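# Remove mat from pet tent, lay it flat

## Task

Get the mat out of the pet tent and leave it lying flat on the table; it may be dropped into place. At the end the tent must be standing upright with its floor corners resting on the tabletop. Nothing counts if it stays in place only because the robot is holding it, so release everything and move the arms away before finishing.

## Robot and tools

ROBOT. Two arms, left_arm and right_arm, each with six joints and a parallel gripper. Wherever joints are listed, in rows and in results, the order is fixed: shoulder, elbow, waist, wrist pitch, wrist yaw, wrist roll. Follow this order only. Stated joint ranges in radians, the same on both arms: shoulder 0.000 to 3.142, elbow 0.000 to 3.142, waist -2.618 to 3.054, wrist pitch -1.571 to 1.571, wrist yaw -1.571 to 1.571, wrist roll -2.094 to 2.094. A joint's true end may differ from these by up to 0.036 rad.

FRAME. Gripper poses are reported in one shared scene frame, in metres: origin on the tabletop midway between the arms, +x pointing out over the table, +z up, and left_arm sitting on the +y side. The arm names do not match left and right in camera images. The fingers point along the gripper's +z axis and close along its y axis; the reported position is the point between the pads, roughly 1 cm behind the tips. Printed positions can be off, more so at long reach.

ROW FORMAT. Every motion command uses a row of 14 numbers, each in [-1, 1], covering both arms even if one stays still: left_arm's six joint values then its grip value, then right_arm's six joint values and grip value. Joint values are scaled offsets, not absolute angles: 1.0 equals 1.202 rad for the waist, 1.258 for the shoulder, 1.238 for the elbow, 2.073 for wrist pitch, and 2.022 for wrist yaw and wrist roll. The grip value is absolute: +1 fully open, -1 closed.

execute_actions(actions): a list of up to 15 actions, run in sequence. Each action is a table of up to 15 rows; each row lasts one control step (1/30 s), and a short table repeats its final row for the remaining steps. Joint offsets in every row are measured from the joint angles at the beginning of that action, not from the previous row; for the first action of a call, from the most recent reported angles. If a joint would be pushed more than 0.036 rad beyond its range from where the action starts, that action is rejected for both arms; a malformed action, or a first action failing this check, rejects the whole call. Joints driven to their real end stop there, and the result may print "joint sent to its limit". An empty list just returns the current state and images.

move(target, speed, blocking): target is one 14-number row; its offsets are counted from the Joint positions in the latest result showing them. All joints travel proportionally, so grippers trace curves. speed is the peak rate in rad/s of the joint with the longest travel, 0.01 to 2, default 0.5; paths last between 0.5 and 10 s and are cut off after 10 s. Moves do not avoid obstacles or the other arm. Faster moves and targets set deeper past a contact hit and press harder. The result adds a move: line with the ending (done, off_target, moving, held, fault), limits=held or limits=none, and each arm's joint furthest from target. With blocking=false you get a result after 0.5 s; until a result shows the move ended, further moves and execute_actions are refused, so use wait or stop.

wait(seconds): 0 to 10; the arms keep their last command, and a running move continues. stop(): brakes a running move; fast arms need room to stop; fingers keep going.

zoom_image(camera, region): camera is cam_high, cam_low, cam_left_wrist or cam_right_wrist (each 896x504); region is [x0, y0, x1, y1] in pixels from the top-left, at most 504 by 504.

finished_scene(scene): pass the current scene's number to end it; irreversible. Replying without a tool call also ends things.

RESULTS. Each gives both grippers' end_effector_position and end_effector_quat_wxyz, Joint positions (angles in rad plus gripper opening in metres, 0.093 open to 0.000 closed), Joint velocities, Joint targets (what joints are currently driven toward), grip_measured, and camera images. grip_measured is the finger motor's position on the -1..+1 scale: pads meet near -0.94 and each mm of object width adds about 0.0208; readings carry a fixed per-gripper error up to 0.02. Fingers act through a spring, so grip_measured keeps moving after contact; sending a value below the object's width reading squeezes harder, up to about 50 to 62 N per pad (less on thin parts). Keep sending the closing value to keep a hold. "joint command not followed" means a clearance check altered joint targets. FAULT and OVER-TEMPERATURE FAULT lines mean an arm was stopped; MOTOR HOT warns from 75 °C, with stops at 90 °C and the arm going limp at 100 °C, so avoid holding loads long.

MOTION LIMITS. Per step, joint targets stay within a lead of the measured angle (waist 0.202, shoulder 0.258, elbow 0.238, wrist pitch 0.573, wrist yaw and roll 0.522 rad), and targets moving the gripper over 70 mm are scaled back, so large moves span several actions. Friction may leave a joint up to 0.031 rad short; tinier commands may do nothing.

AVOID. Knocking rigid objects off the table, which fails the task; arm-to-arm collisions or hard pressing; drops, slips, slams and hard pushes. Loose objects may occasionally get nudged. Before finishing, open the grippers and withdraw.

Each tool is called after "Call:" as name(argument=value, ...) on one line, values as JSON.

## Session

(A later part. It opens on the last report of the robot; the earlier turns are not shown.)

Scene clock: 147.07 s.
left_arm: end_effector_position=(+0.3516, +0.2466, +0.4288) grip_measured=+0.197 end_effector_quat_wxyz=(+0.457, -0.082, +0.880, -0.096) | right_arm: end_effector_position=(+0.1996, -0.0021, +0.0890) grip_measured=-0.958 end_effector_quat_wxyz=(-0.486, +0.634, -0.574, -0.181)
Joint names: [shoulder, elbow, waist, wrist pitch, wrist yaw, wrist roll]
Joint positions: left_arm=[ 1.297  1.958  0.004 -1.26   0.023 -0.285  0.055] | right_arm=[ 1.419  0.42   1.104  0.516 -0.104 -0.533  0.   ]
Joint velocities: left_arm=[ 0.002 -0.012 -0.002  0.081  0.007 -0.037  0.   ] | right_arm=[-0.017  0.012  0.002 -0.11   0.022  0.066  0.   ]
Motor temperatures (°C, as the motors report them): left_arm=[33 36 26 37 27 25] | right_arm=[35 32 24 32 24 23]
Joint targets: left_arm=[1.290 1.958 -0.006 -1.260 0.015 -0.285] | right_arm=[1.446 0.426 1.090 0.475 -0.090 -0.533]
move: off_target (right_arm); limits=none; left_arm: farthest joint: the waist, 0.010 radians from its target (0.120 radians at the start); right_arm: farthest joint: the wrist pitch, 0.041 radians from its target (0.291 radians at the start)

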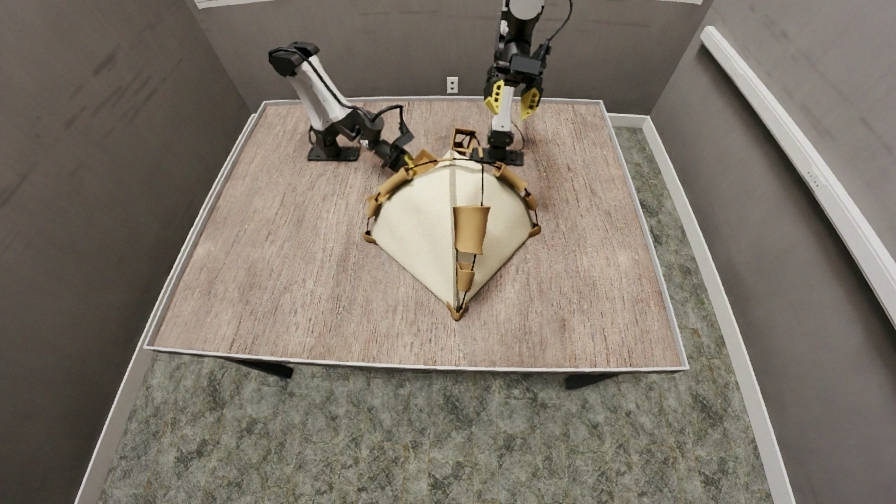

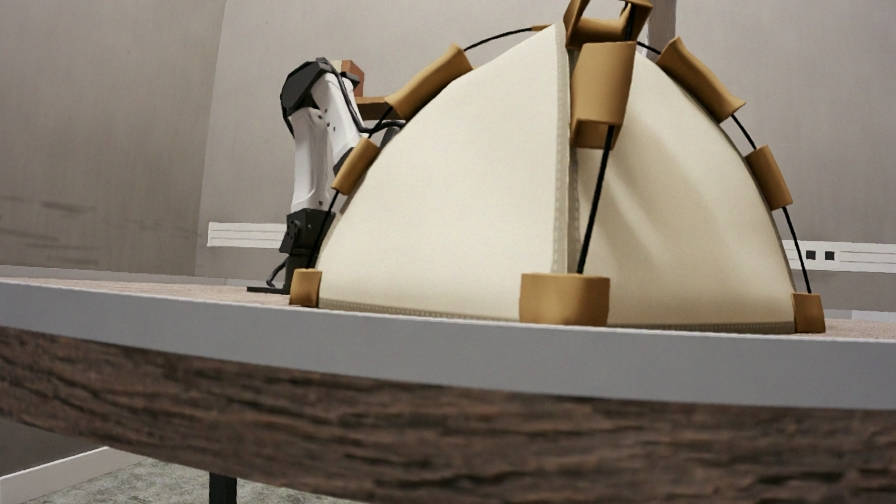

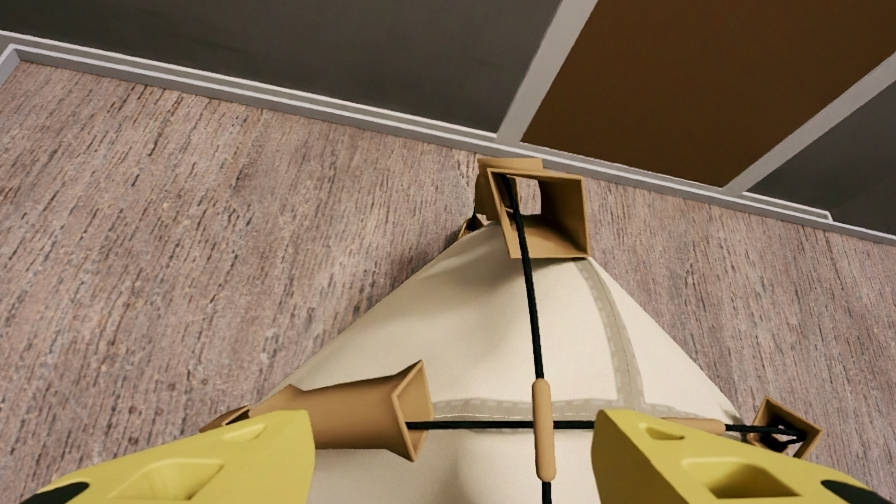

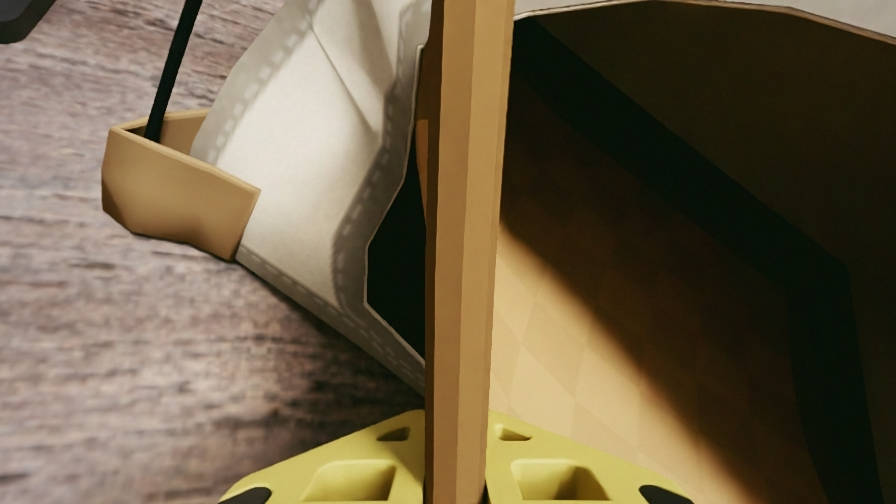

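Call:
move(target=[0,-0.1,-0.47,0,0,0,-1,0,0,0,0,0,0,-1])

Call:
move(target=[0.22,-0.16,0,0,0,0,-1,0,0,0,0,0,0,-1], speed=0.2)

Scene clock: 153.53 s.
left_arm: end_effector_position=(+0.2935, +0.0885, +0.3939) grip_measured=-1.000 end_effector_quat_wxyz=(+0.374, +0.166, +0.891, -0.198) | right_arm: end_effector_position=(+0.2002, -0.0003, +0.0927) grip_measured=-0.958 end_effector_quat_wxyz=(-0.493, +0.631, -0.570, -0.183)
Joint names: [shoulder, elbow, waist, wrist pitch, wrist yaw, wrist roll]
Joint positions: left_arm=[ 1.297  1.86  -0.552 -1.26   0.022 -0.285  0.   ] | right_arm=[ 1.419  0.42   1.104  0.533 -0.105 -0.533  0.   ]
Joint velocities: left_arm=[-0.002 -0.002  0.007  0.007 -0.007 -0.007  0.   ] | right_arm=[-0.007 -0.012  0.012 -0.022  0.066  0.007  0.   ]
Motor temperatures (°C, as the motors report them): left_arm=[32 36 26 37 26 25] | right_arm=[34 32 24 32 24 23]
Joint targets: left_arm=[1.297 1.834 -0.561 -1.260 0.023 -0.285] | right_arm=[1.419 0.420 1.104 0.516 -0.104 -0.533]
move: off_target (left_arm); limits=none; left_arm: farthest joint: the elbow, 0.026 radians from its target (0.124 radians at the start); right_arm: farthest joint: the wrist pitch, 0.017 radians from its target (0.000 radians at the start)

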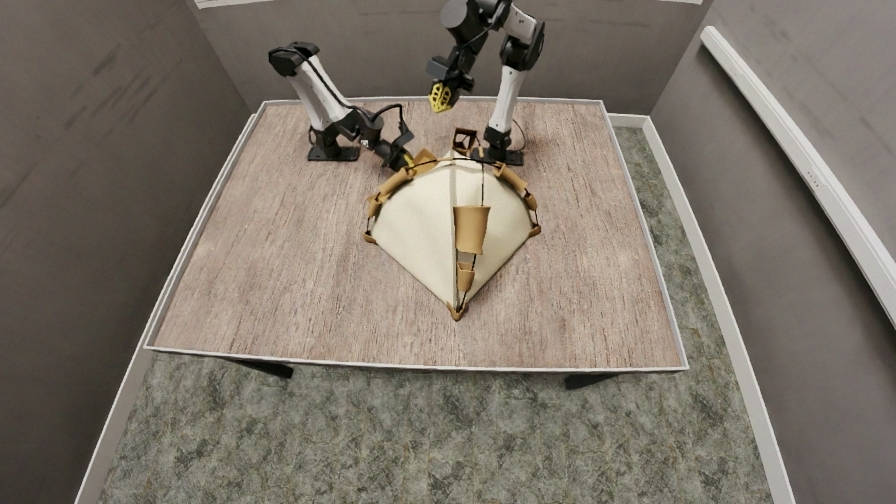

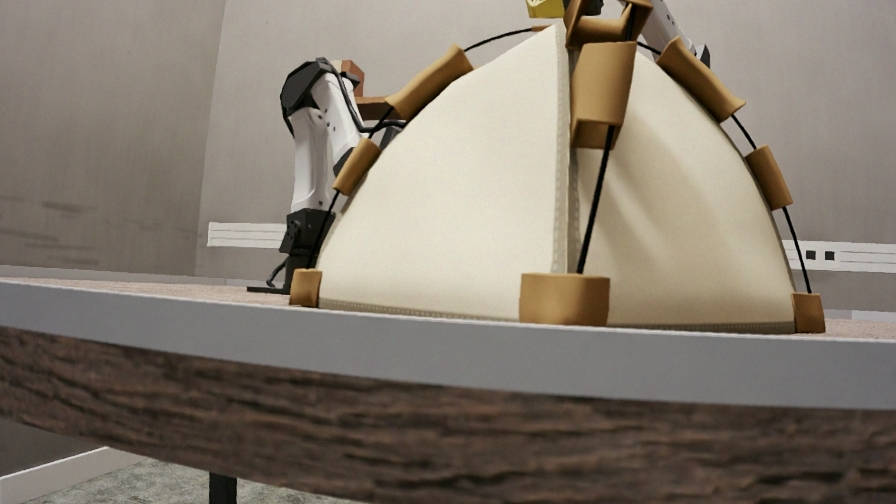

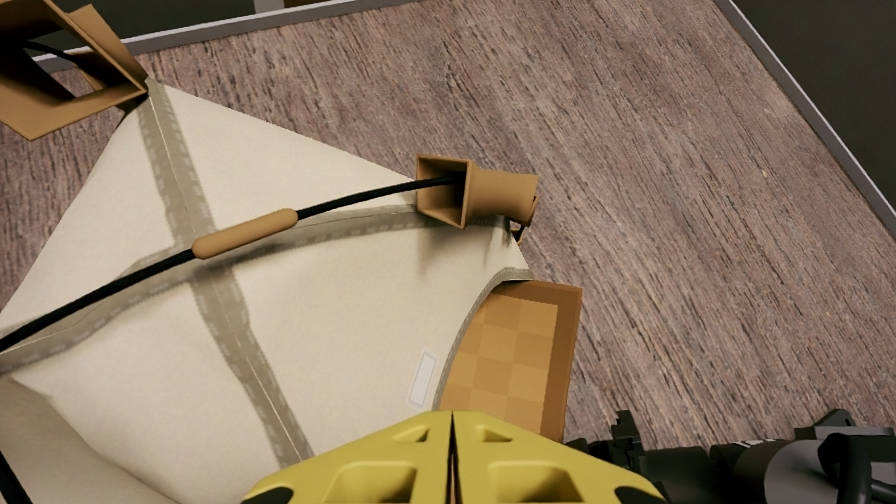

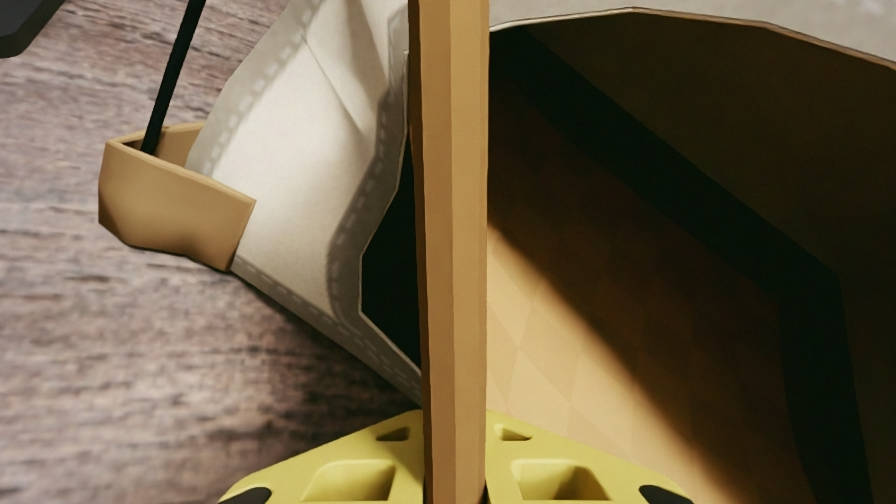

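Scene clock: 155.30 s.
left_arm: end_effector_position=(+0.3306, +0.0606, +0.2469) grip_measured=-1.000 end_effector_quat_wxyz=(+0.188, +0.176, +0.960, -0.106) | right_arm: end_effector_position=(+0.2008, +0.0006, +0.0949) grip_measured=-0.958 end_effector_quat_wxyz=(-0.498, +0.629, -0.568, -0.184)
Joint names: [shoulder, elbow, waist, wrist pitch, wrist yaw, wrist roll]
Joint positions: left_arm=[ 1.563  1.685 -0.552 -1.258  0.022 -0.285  0.   ] | right_arm=[ 1.419  0.42   1.104  0.544 -0.105 -0.533  0.   ]
Joint velocities: left_arm=[-0.007 -0.007  0.012  0.022 -0.037 -0.051  0.   ] | right_arm=[ 0.002 -0.017  0.012 -0.022 -0.037 -0.081  0.   ]
Motor temperatures (°C, as the motors report them): left_arm=[32 36 26 37 26 25] | right_arm=[34 32 24 33 24 23]
Joint targets: left_arm=[1.574 1.662 -0.552 -1.259 0.022 -0.285] | right_arm=[1.419 0.420 1.104 0.533 -0.105 -0.533]
move: off_target (left_arm); limits=none; left_arm: farthest joint: the elbow, 0.023 radians from its target (0.198 radians at the start); right_arm: farthest joint: the wrist pitch, 0.011 radians from its target (0.000 radians at the start)

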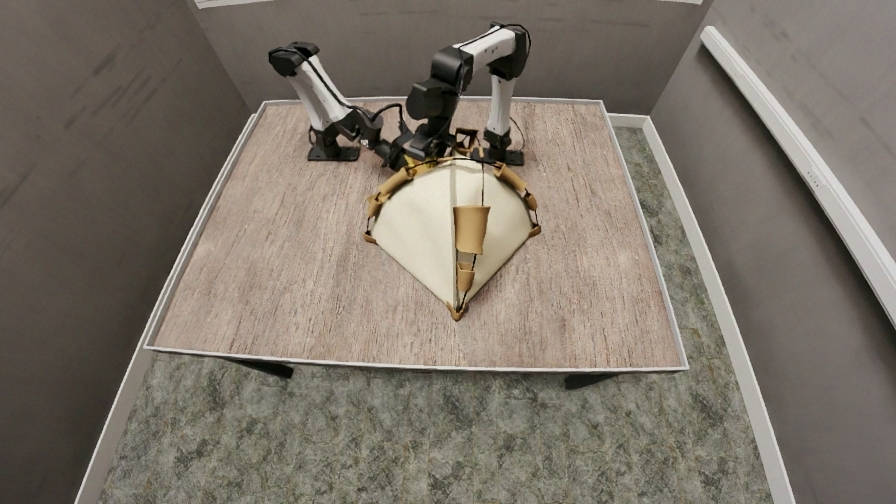

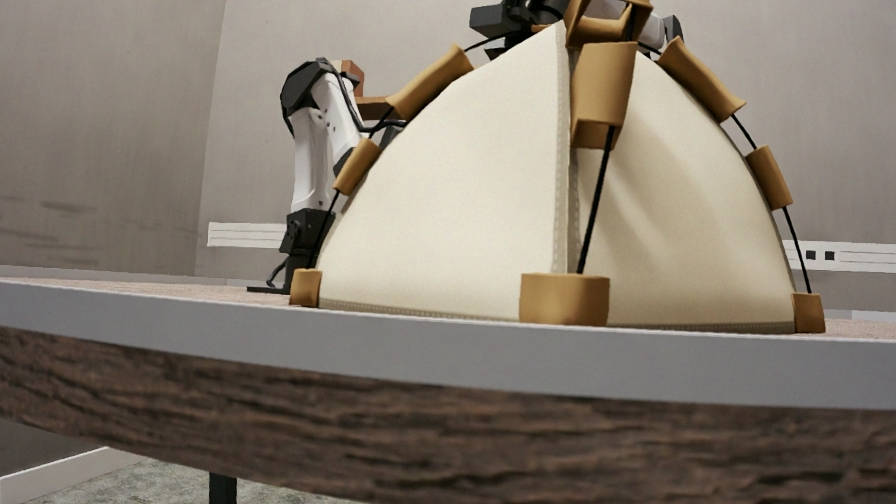

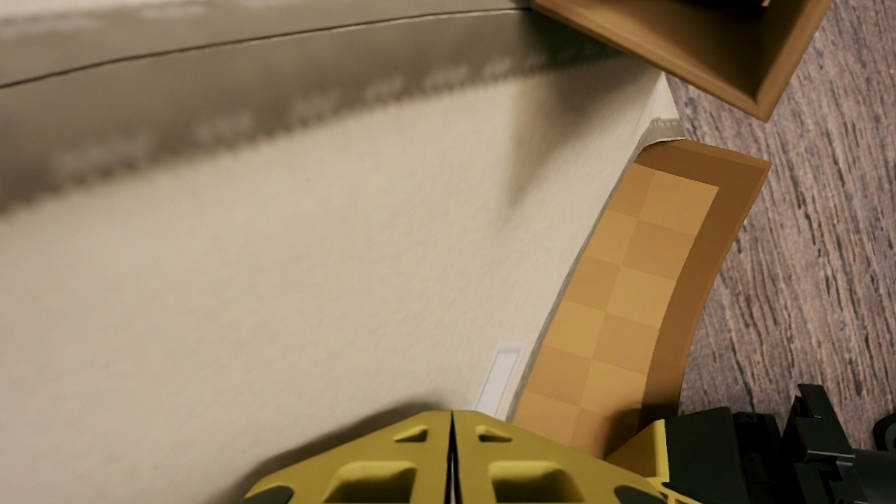

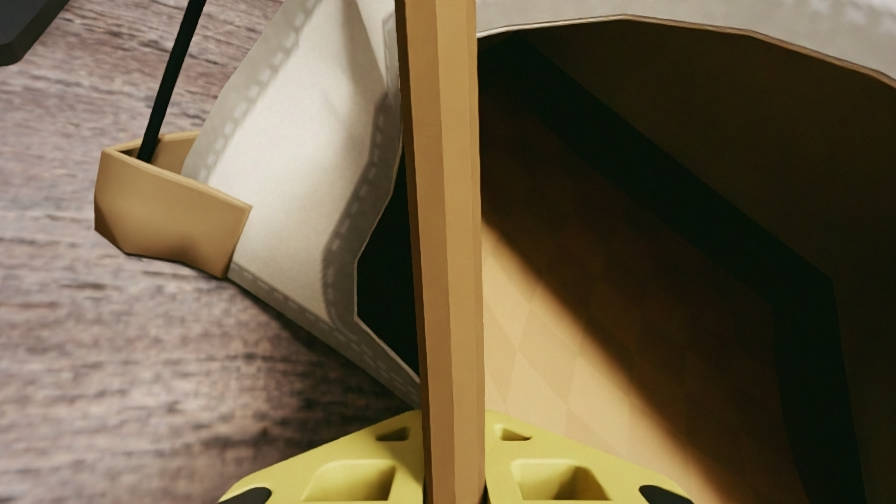

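Call:
move(target=[0.04,-0.1,0,0.03,0,0,-1,-0.4,-0.18,0.06,-0.24,0,0,-1], speed=0.2)

Scene clock: 159.60 s.
left_arm: end_effector_position=(+0.3390, +0.0501, +0.2347) grip_measured=-1.000 end_effector_quat_wxyz=(+0.199, +0.178, +0.956, -0.122) | right_arm: end_effector_position=(+0.1492, -0.0651, +0.0958) grip_measured=-0.958 end_effector_quat_wxyz=(-0.467, +0.655, -0.565, -0.183)
Joint names: [shoulder, elbow, waist, wrist pitch, wrist yaw, wrist roll]
Joint positions: left_arm=[ 1.563  1.618 -0.552 -1.156  0.042 -0.285  0.   ] | right_arm=[ 0.927  0.242  1.16   0.164 -0.089 -0.537  0.   ]
Joint velocities: left_arm=[ 0.007 -0.007 -0.002  0.037 -0.037 -0.081  0.   ] | right_arm=[-0.007  0.012 -0.007  0.051  0.066 -0.066  0.   ]
Motor temperatures (°C, as the motors report them): left_arm=[31 36 26 37 26 25] | right_arm=[34 32 24 33 24 23]
Joint targets: left_arm=[1.614 1.561 -0.552 -1.196 0.022 -0.285] | right_arm=[0.916 0.197 1.176 0.046 -0.105 -0.533]
move: off_target (left_arm, right_arm); limits=none; left_arm: farthest joint: the elbow, 0.057 radians from its target (0.124 radians at the start); right_arm: farthest joint: the wrist pitch, 0.117 radians from its target (0.497 radians at the start)

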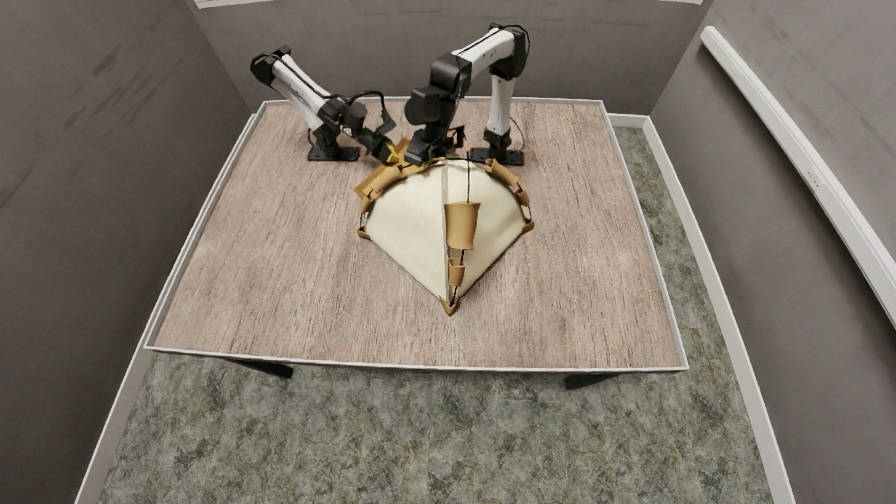

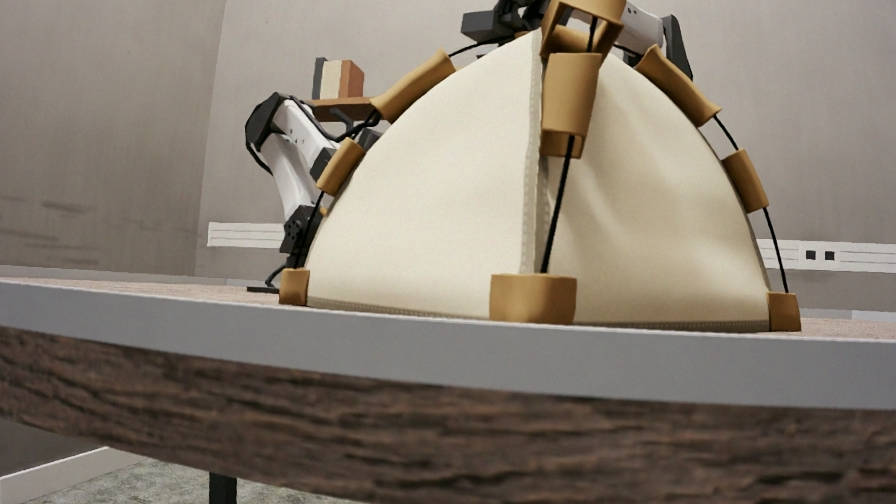

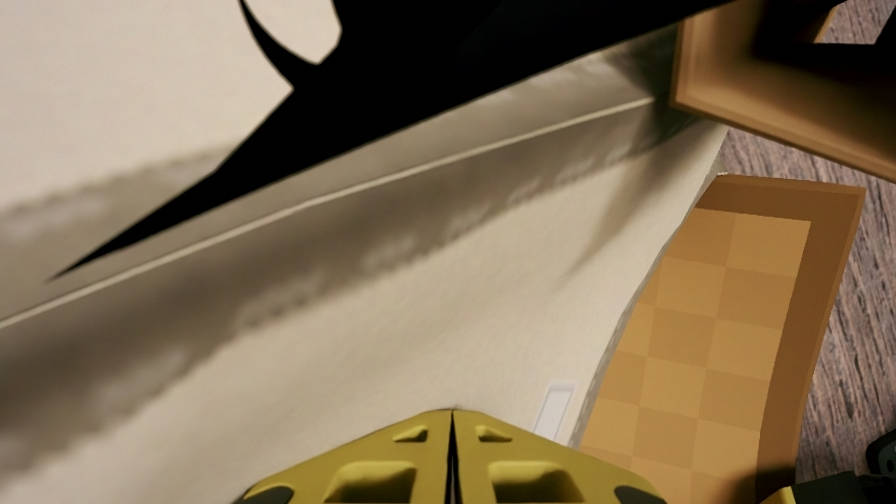

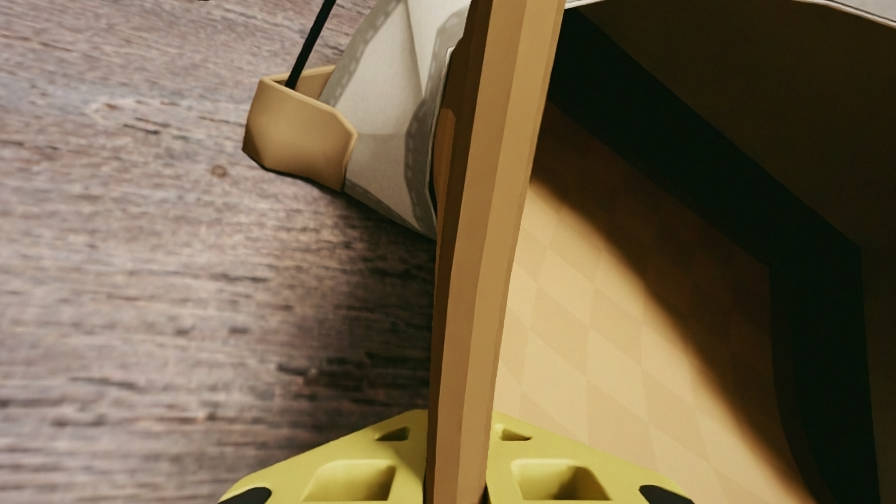

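Working. Now push the tent away with the left arm while pulling.

Call:
move(target=[0.03,-0.04,0.35,-0.02,-0.03,0,-1,-0.3,0.03,0.05,-0.3,0,0,-1], speed=0.2)

Scene clock: 164.30 s.
left_arm: end_effector_position=(+0.4067, +0.1301, +0.2512) grip_measured=-1.000 end_effector_quat_wxyz=(+0.250, +0.069, +0.953, -0.155) | right_arm: end_effector_position=(+0.1306, -0.0959, +0.1348) grip_measured=-0.958 end_effector_quat_wxyz=(-0.488, +0.656, -0.548, -0.178)
Joint names: [shoulder, elbow, waist, wrist pitch, wrist yaw, wrist roll]
Joint positions: left_arm=[ 1.555  1.618 -0.222 -1.06   0.175 -0.219  0.   ] | right_arm=[ 0.563  0.292  1.198 -0.208 -0.051 -0.552  0.   ]
Joint velocities: left_arm=[-0.012  0.002  0.002 -0.007 -0.066 -0.066  0.   ] | right_arm=[ 0.007 -0.027 -0.002 -0.007  0.007 -0.125  0.   ]
Motor temperatures (°C, as the motors report them): left_arm=[31 35 26 36 27 25] | right_arm=[33 32 24 32 24 23]
Joint targets: left_arm=[1.601 1.568 -0.131 -1.197 -0.019 -0.285] | right_arm=[0.550 0.280 1.220 -0.458 -0.089 -0.537]
move: off_target (left_arm, right_arm); limits=none; left_arm: farthest joint: the wrist yaw, 0.193 radians from its target (0.061 radians at the start); right_arm: farthest joint: the wrist pitch, 0.250 radians from its target (0.622 radians at the start)

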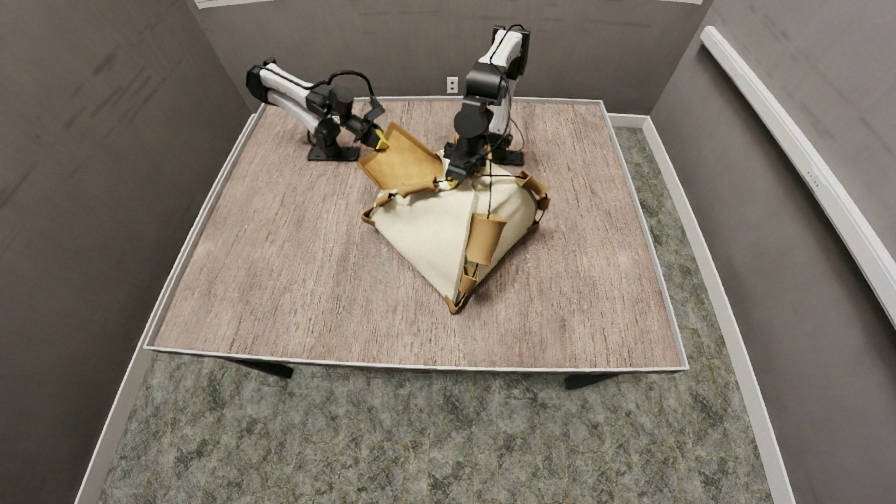

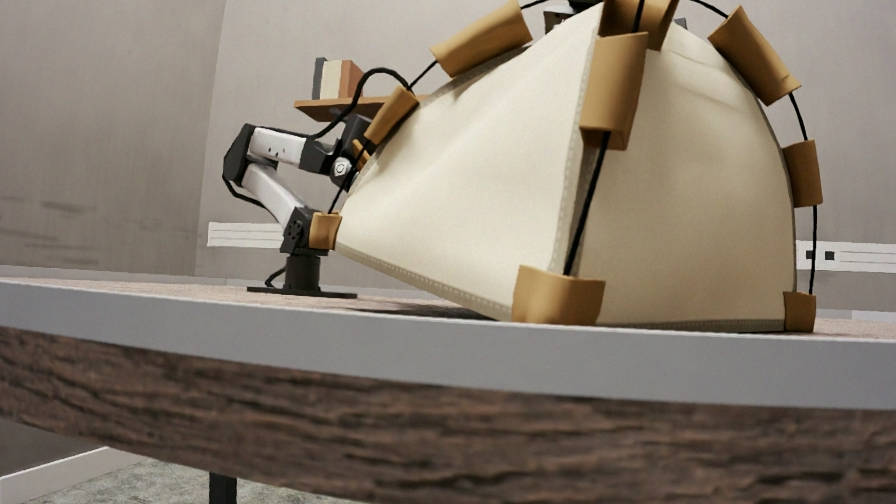

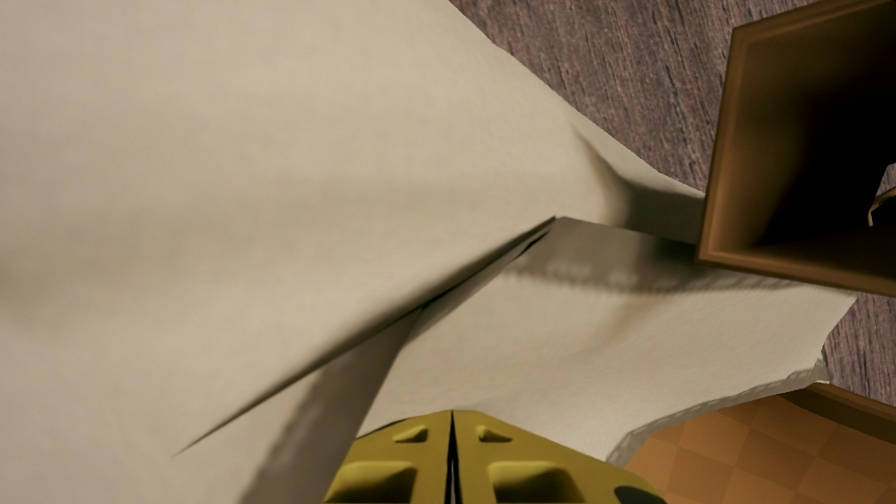

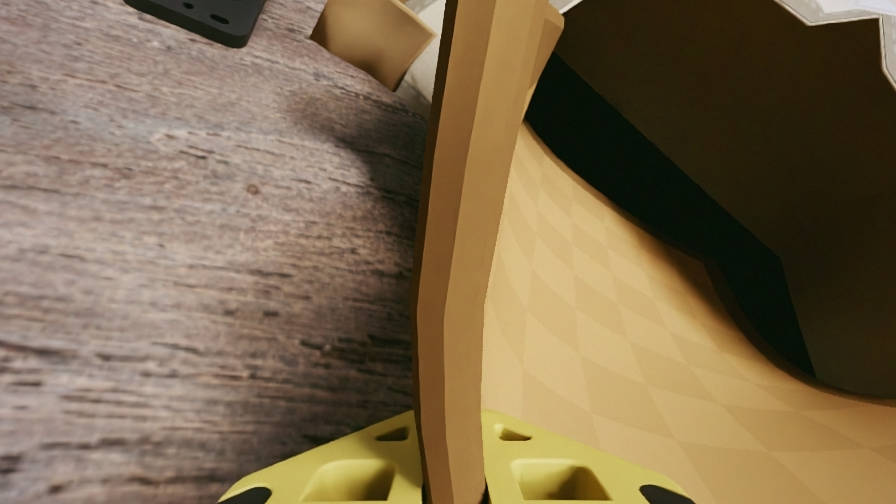

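Call:
move(target=[0.03,-0.04,0.06,-0.06,-0.09,0,-1,-0.36,-0.08,0.1,-0.31,0,-0.1,-1], speed=0.2)

Scene clock: 174.13 s.
left_arm: end_effector_position=(+0.4011, +0.1311, +0.2586) grip_measured=-1.000 end_effector_quat_wxyz=(+0.255, +0.088, +0.951, -0.154) | right_arm: end_effector_position=(+0.1069, -0.1339, +0.1437) grip_measured=-0.958 end_effector_quat_wxyz=(-0.543, +0.708, -0.436, -0.116)
Joint names: [shoulder, elbow, waist, wrist pitch, wrist yaw, wrist roll]
Joint positions: left_arm=[ 1.536  1.625 -0.222 -1.08   0.181 -0.183  0.   ] | right_arm=[ 0.145  0.249  1.291 -0.499  0.03  -0.797  0.   ]
Joint velocities: left_arm=[-0.007  0.007 -0.002  0.125 -0.007  0.007  0.   ] | right_arm=[-0.007  0.002  0.007  0.388  0.081 -0.095  0.   ]
Motor temperatures (°C, as the motors report them): left_arm=[30 35 27 35 29 25] | right_arm=[32 33 24 31 24 23]
Joint targets: left_arm=[1.593 1.568 -0.150 -1.185 -0.007 -0.219] | right_arm=[0.145 0.249 1.291 -0.503 0.029 -0.796]
move: moving (right_arm; no rest 5 s after the path's end), off_target (left_arm); limits=held; held on 37 of 248 steps (right_arm), including the last (right_arm); left_arm: farthest joint: the wrist yaw, 0.187 radians from its target (0.182 radians at the start); right_arm: farthest joint: the wrist pitch, 0.352 radians from its target (0.642 radians at the start)
joint command not followed: on one or more control steps a check withheld the commanded joint targets of the right arm, and it was not sent them on those steps. On the call's last step the targets were still withheld.
cause: the commanded joint targets would bring two parts of the arm too close to each other (its upper arm (the part past the shoulder) and its wrist (the part past the wrist yaw), with the joints along the arm from the elbow to the wrist yaw between them); next, command targets that bring no two parts of the arm closer together.

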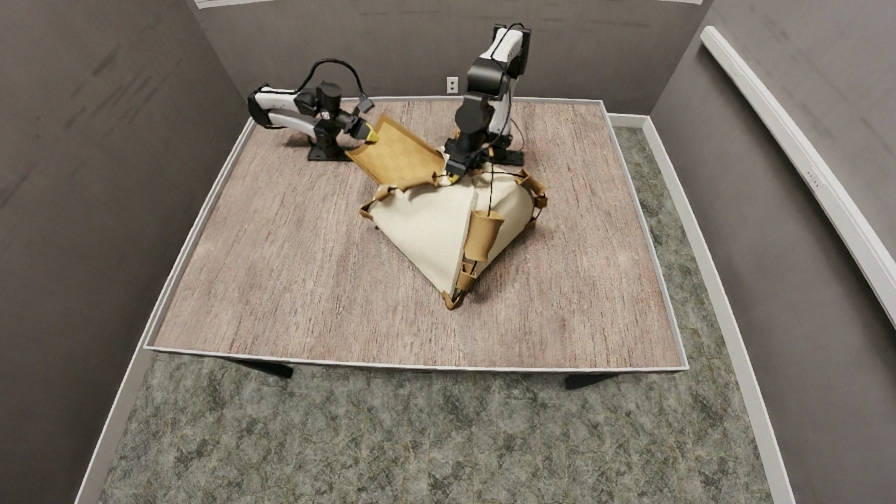

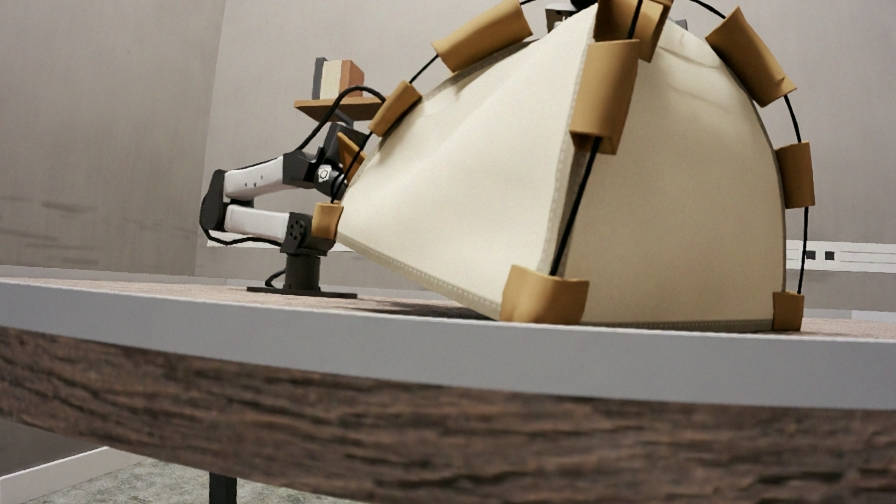

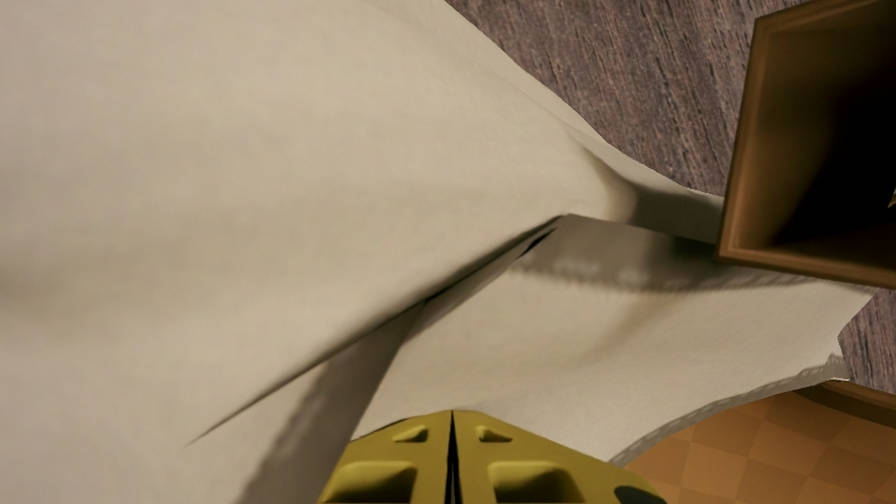

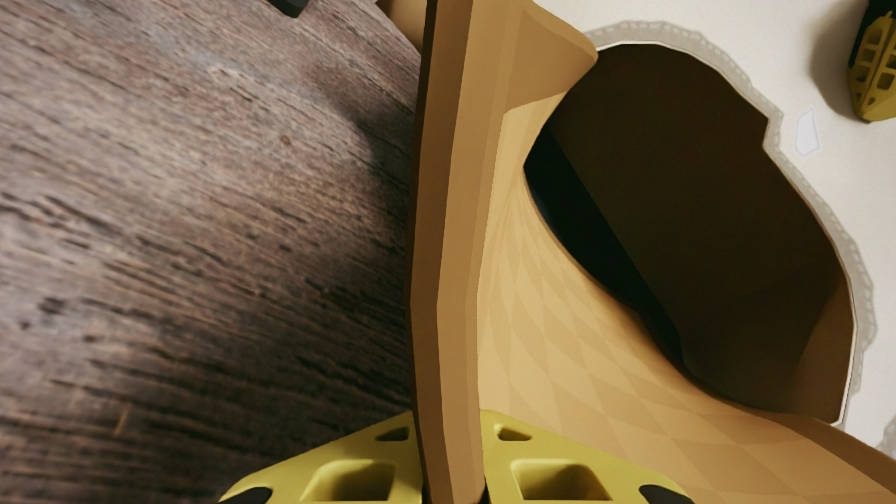

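Call:
move(target=[0,0,0.27,0,-0.05,0,-1,0.85,0.08,-0.14,0.42,0,0.12,-1], speed=0.3)

Scene clock: 179.97 s.
left_arm: end_effector_position=(+0.4270, +0.2427, +0.2647) grip_measured=-1.000 end_effector_quat_wxyz=(+0.287, -0.050, +0.951, -0.104) | right_arm: end_effector_position=(+0.1936, -0.0210, +0.1330) grip_measured=-0.958 end_effector_quat_wxyz=(-0.548, +0.612, -0.548, -0.155)
Joint names: [shoulder, elbow, waist, wrist pitch, wrist yaw, wrist roll]
Joint positions: left_arm=[ 1.52   1.626  0.071 -1.076  0.158 -0.174  0.   ] | right_arm=[ 1.187  0.358  1.139  0.471 -0.006 -0.568  0.   ]
Joint velocities: left_arm=[ 0.002 -0.007  0.002  0.037 -0.007 -0.051  0.   ] | right_arm=[-0.007  0.007 -0.012 -0.037  0.037  0.037  0.   ]
Motor temperatures (°C, as the motors report them): left_arm=[30 35 27 35 29 25] | right_arm=[32 33 24 31 24 23]
Joint targets: left_arm=[1.536 1.625 0.103 -1.079 0.080 -0.182] | right_arm=[1.214 0.348 1.123 0.372 0.030 -0.554]
move: off_target (left_arm, right_arm); limits=none; left_arm: farthest joint: the wrist yaw, 0.078 radians from its target (0.109 radians at the start); right_arm: farthest joint: the wrist pitch, 0.099 radians from its target (0.946 radians at the start)

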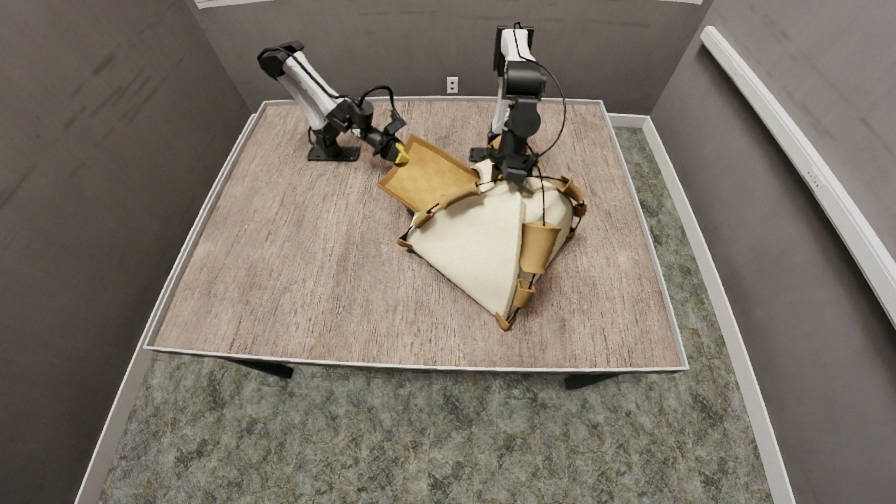

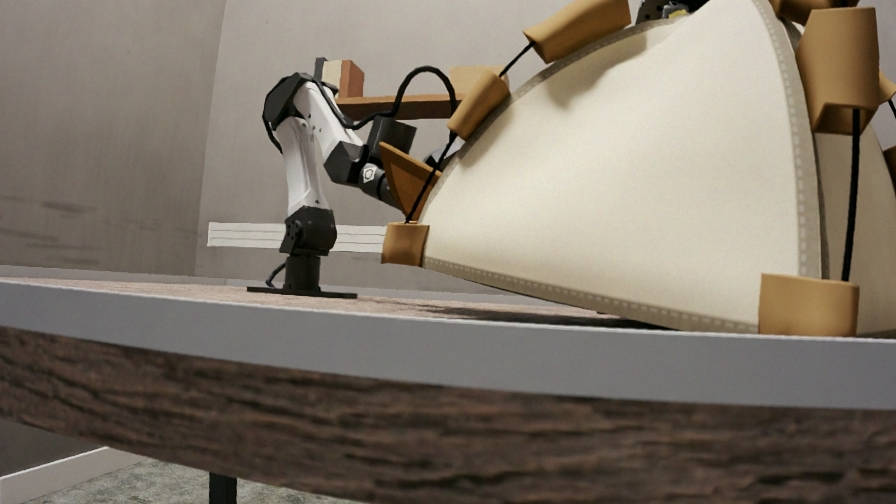

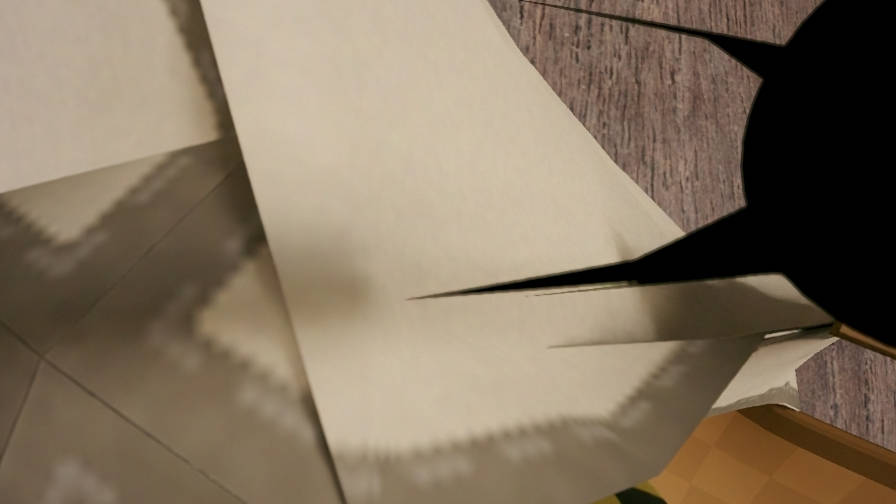

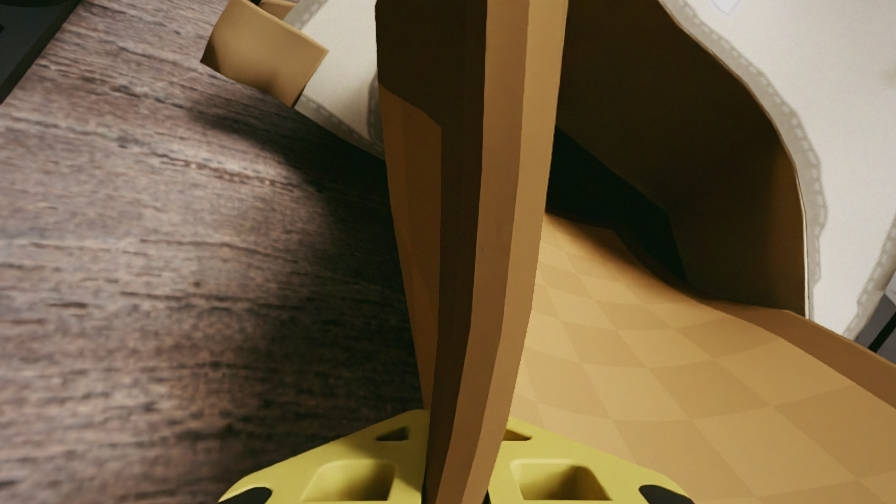

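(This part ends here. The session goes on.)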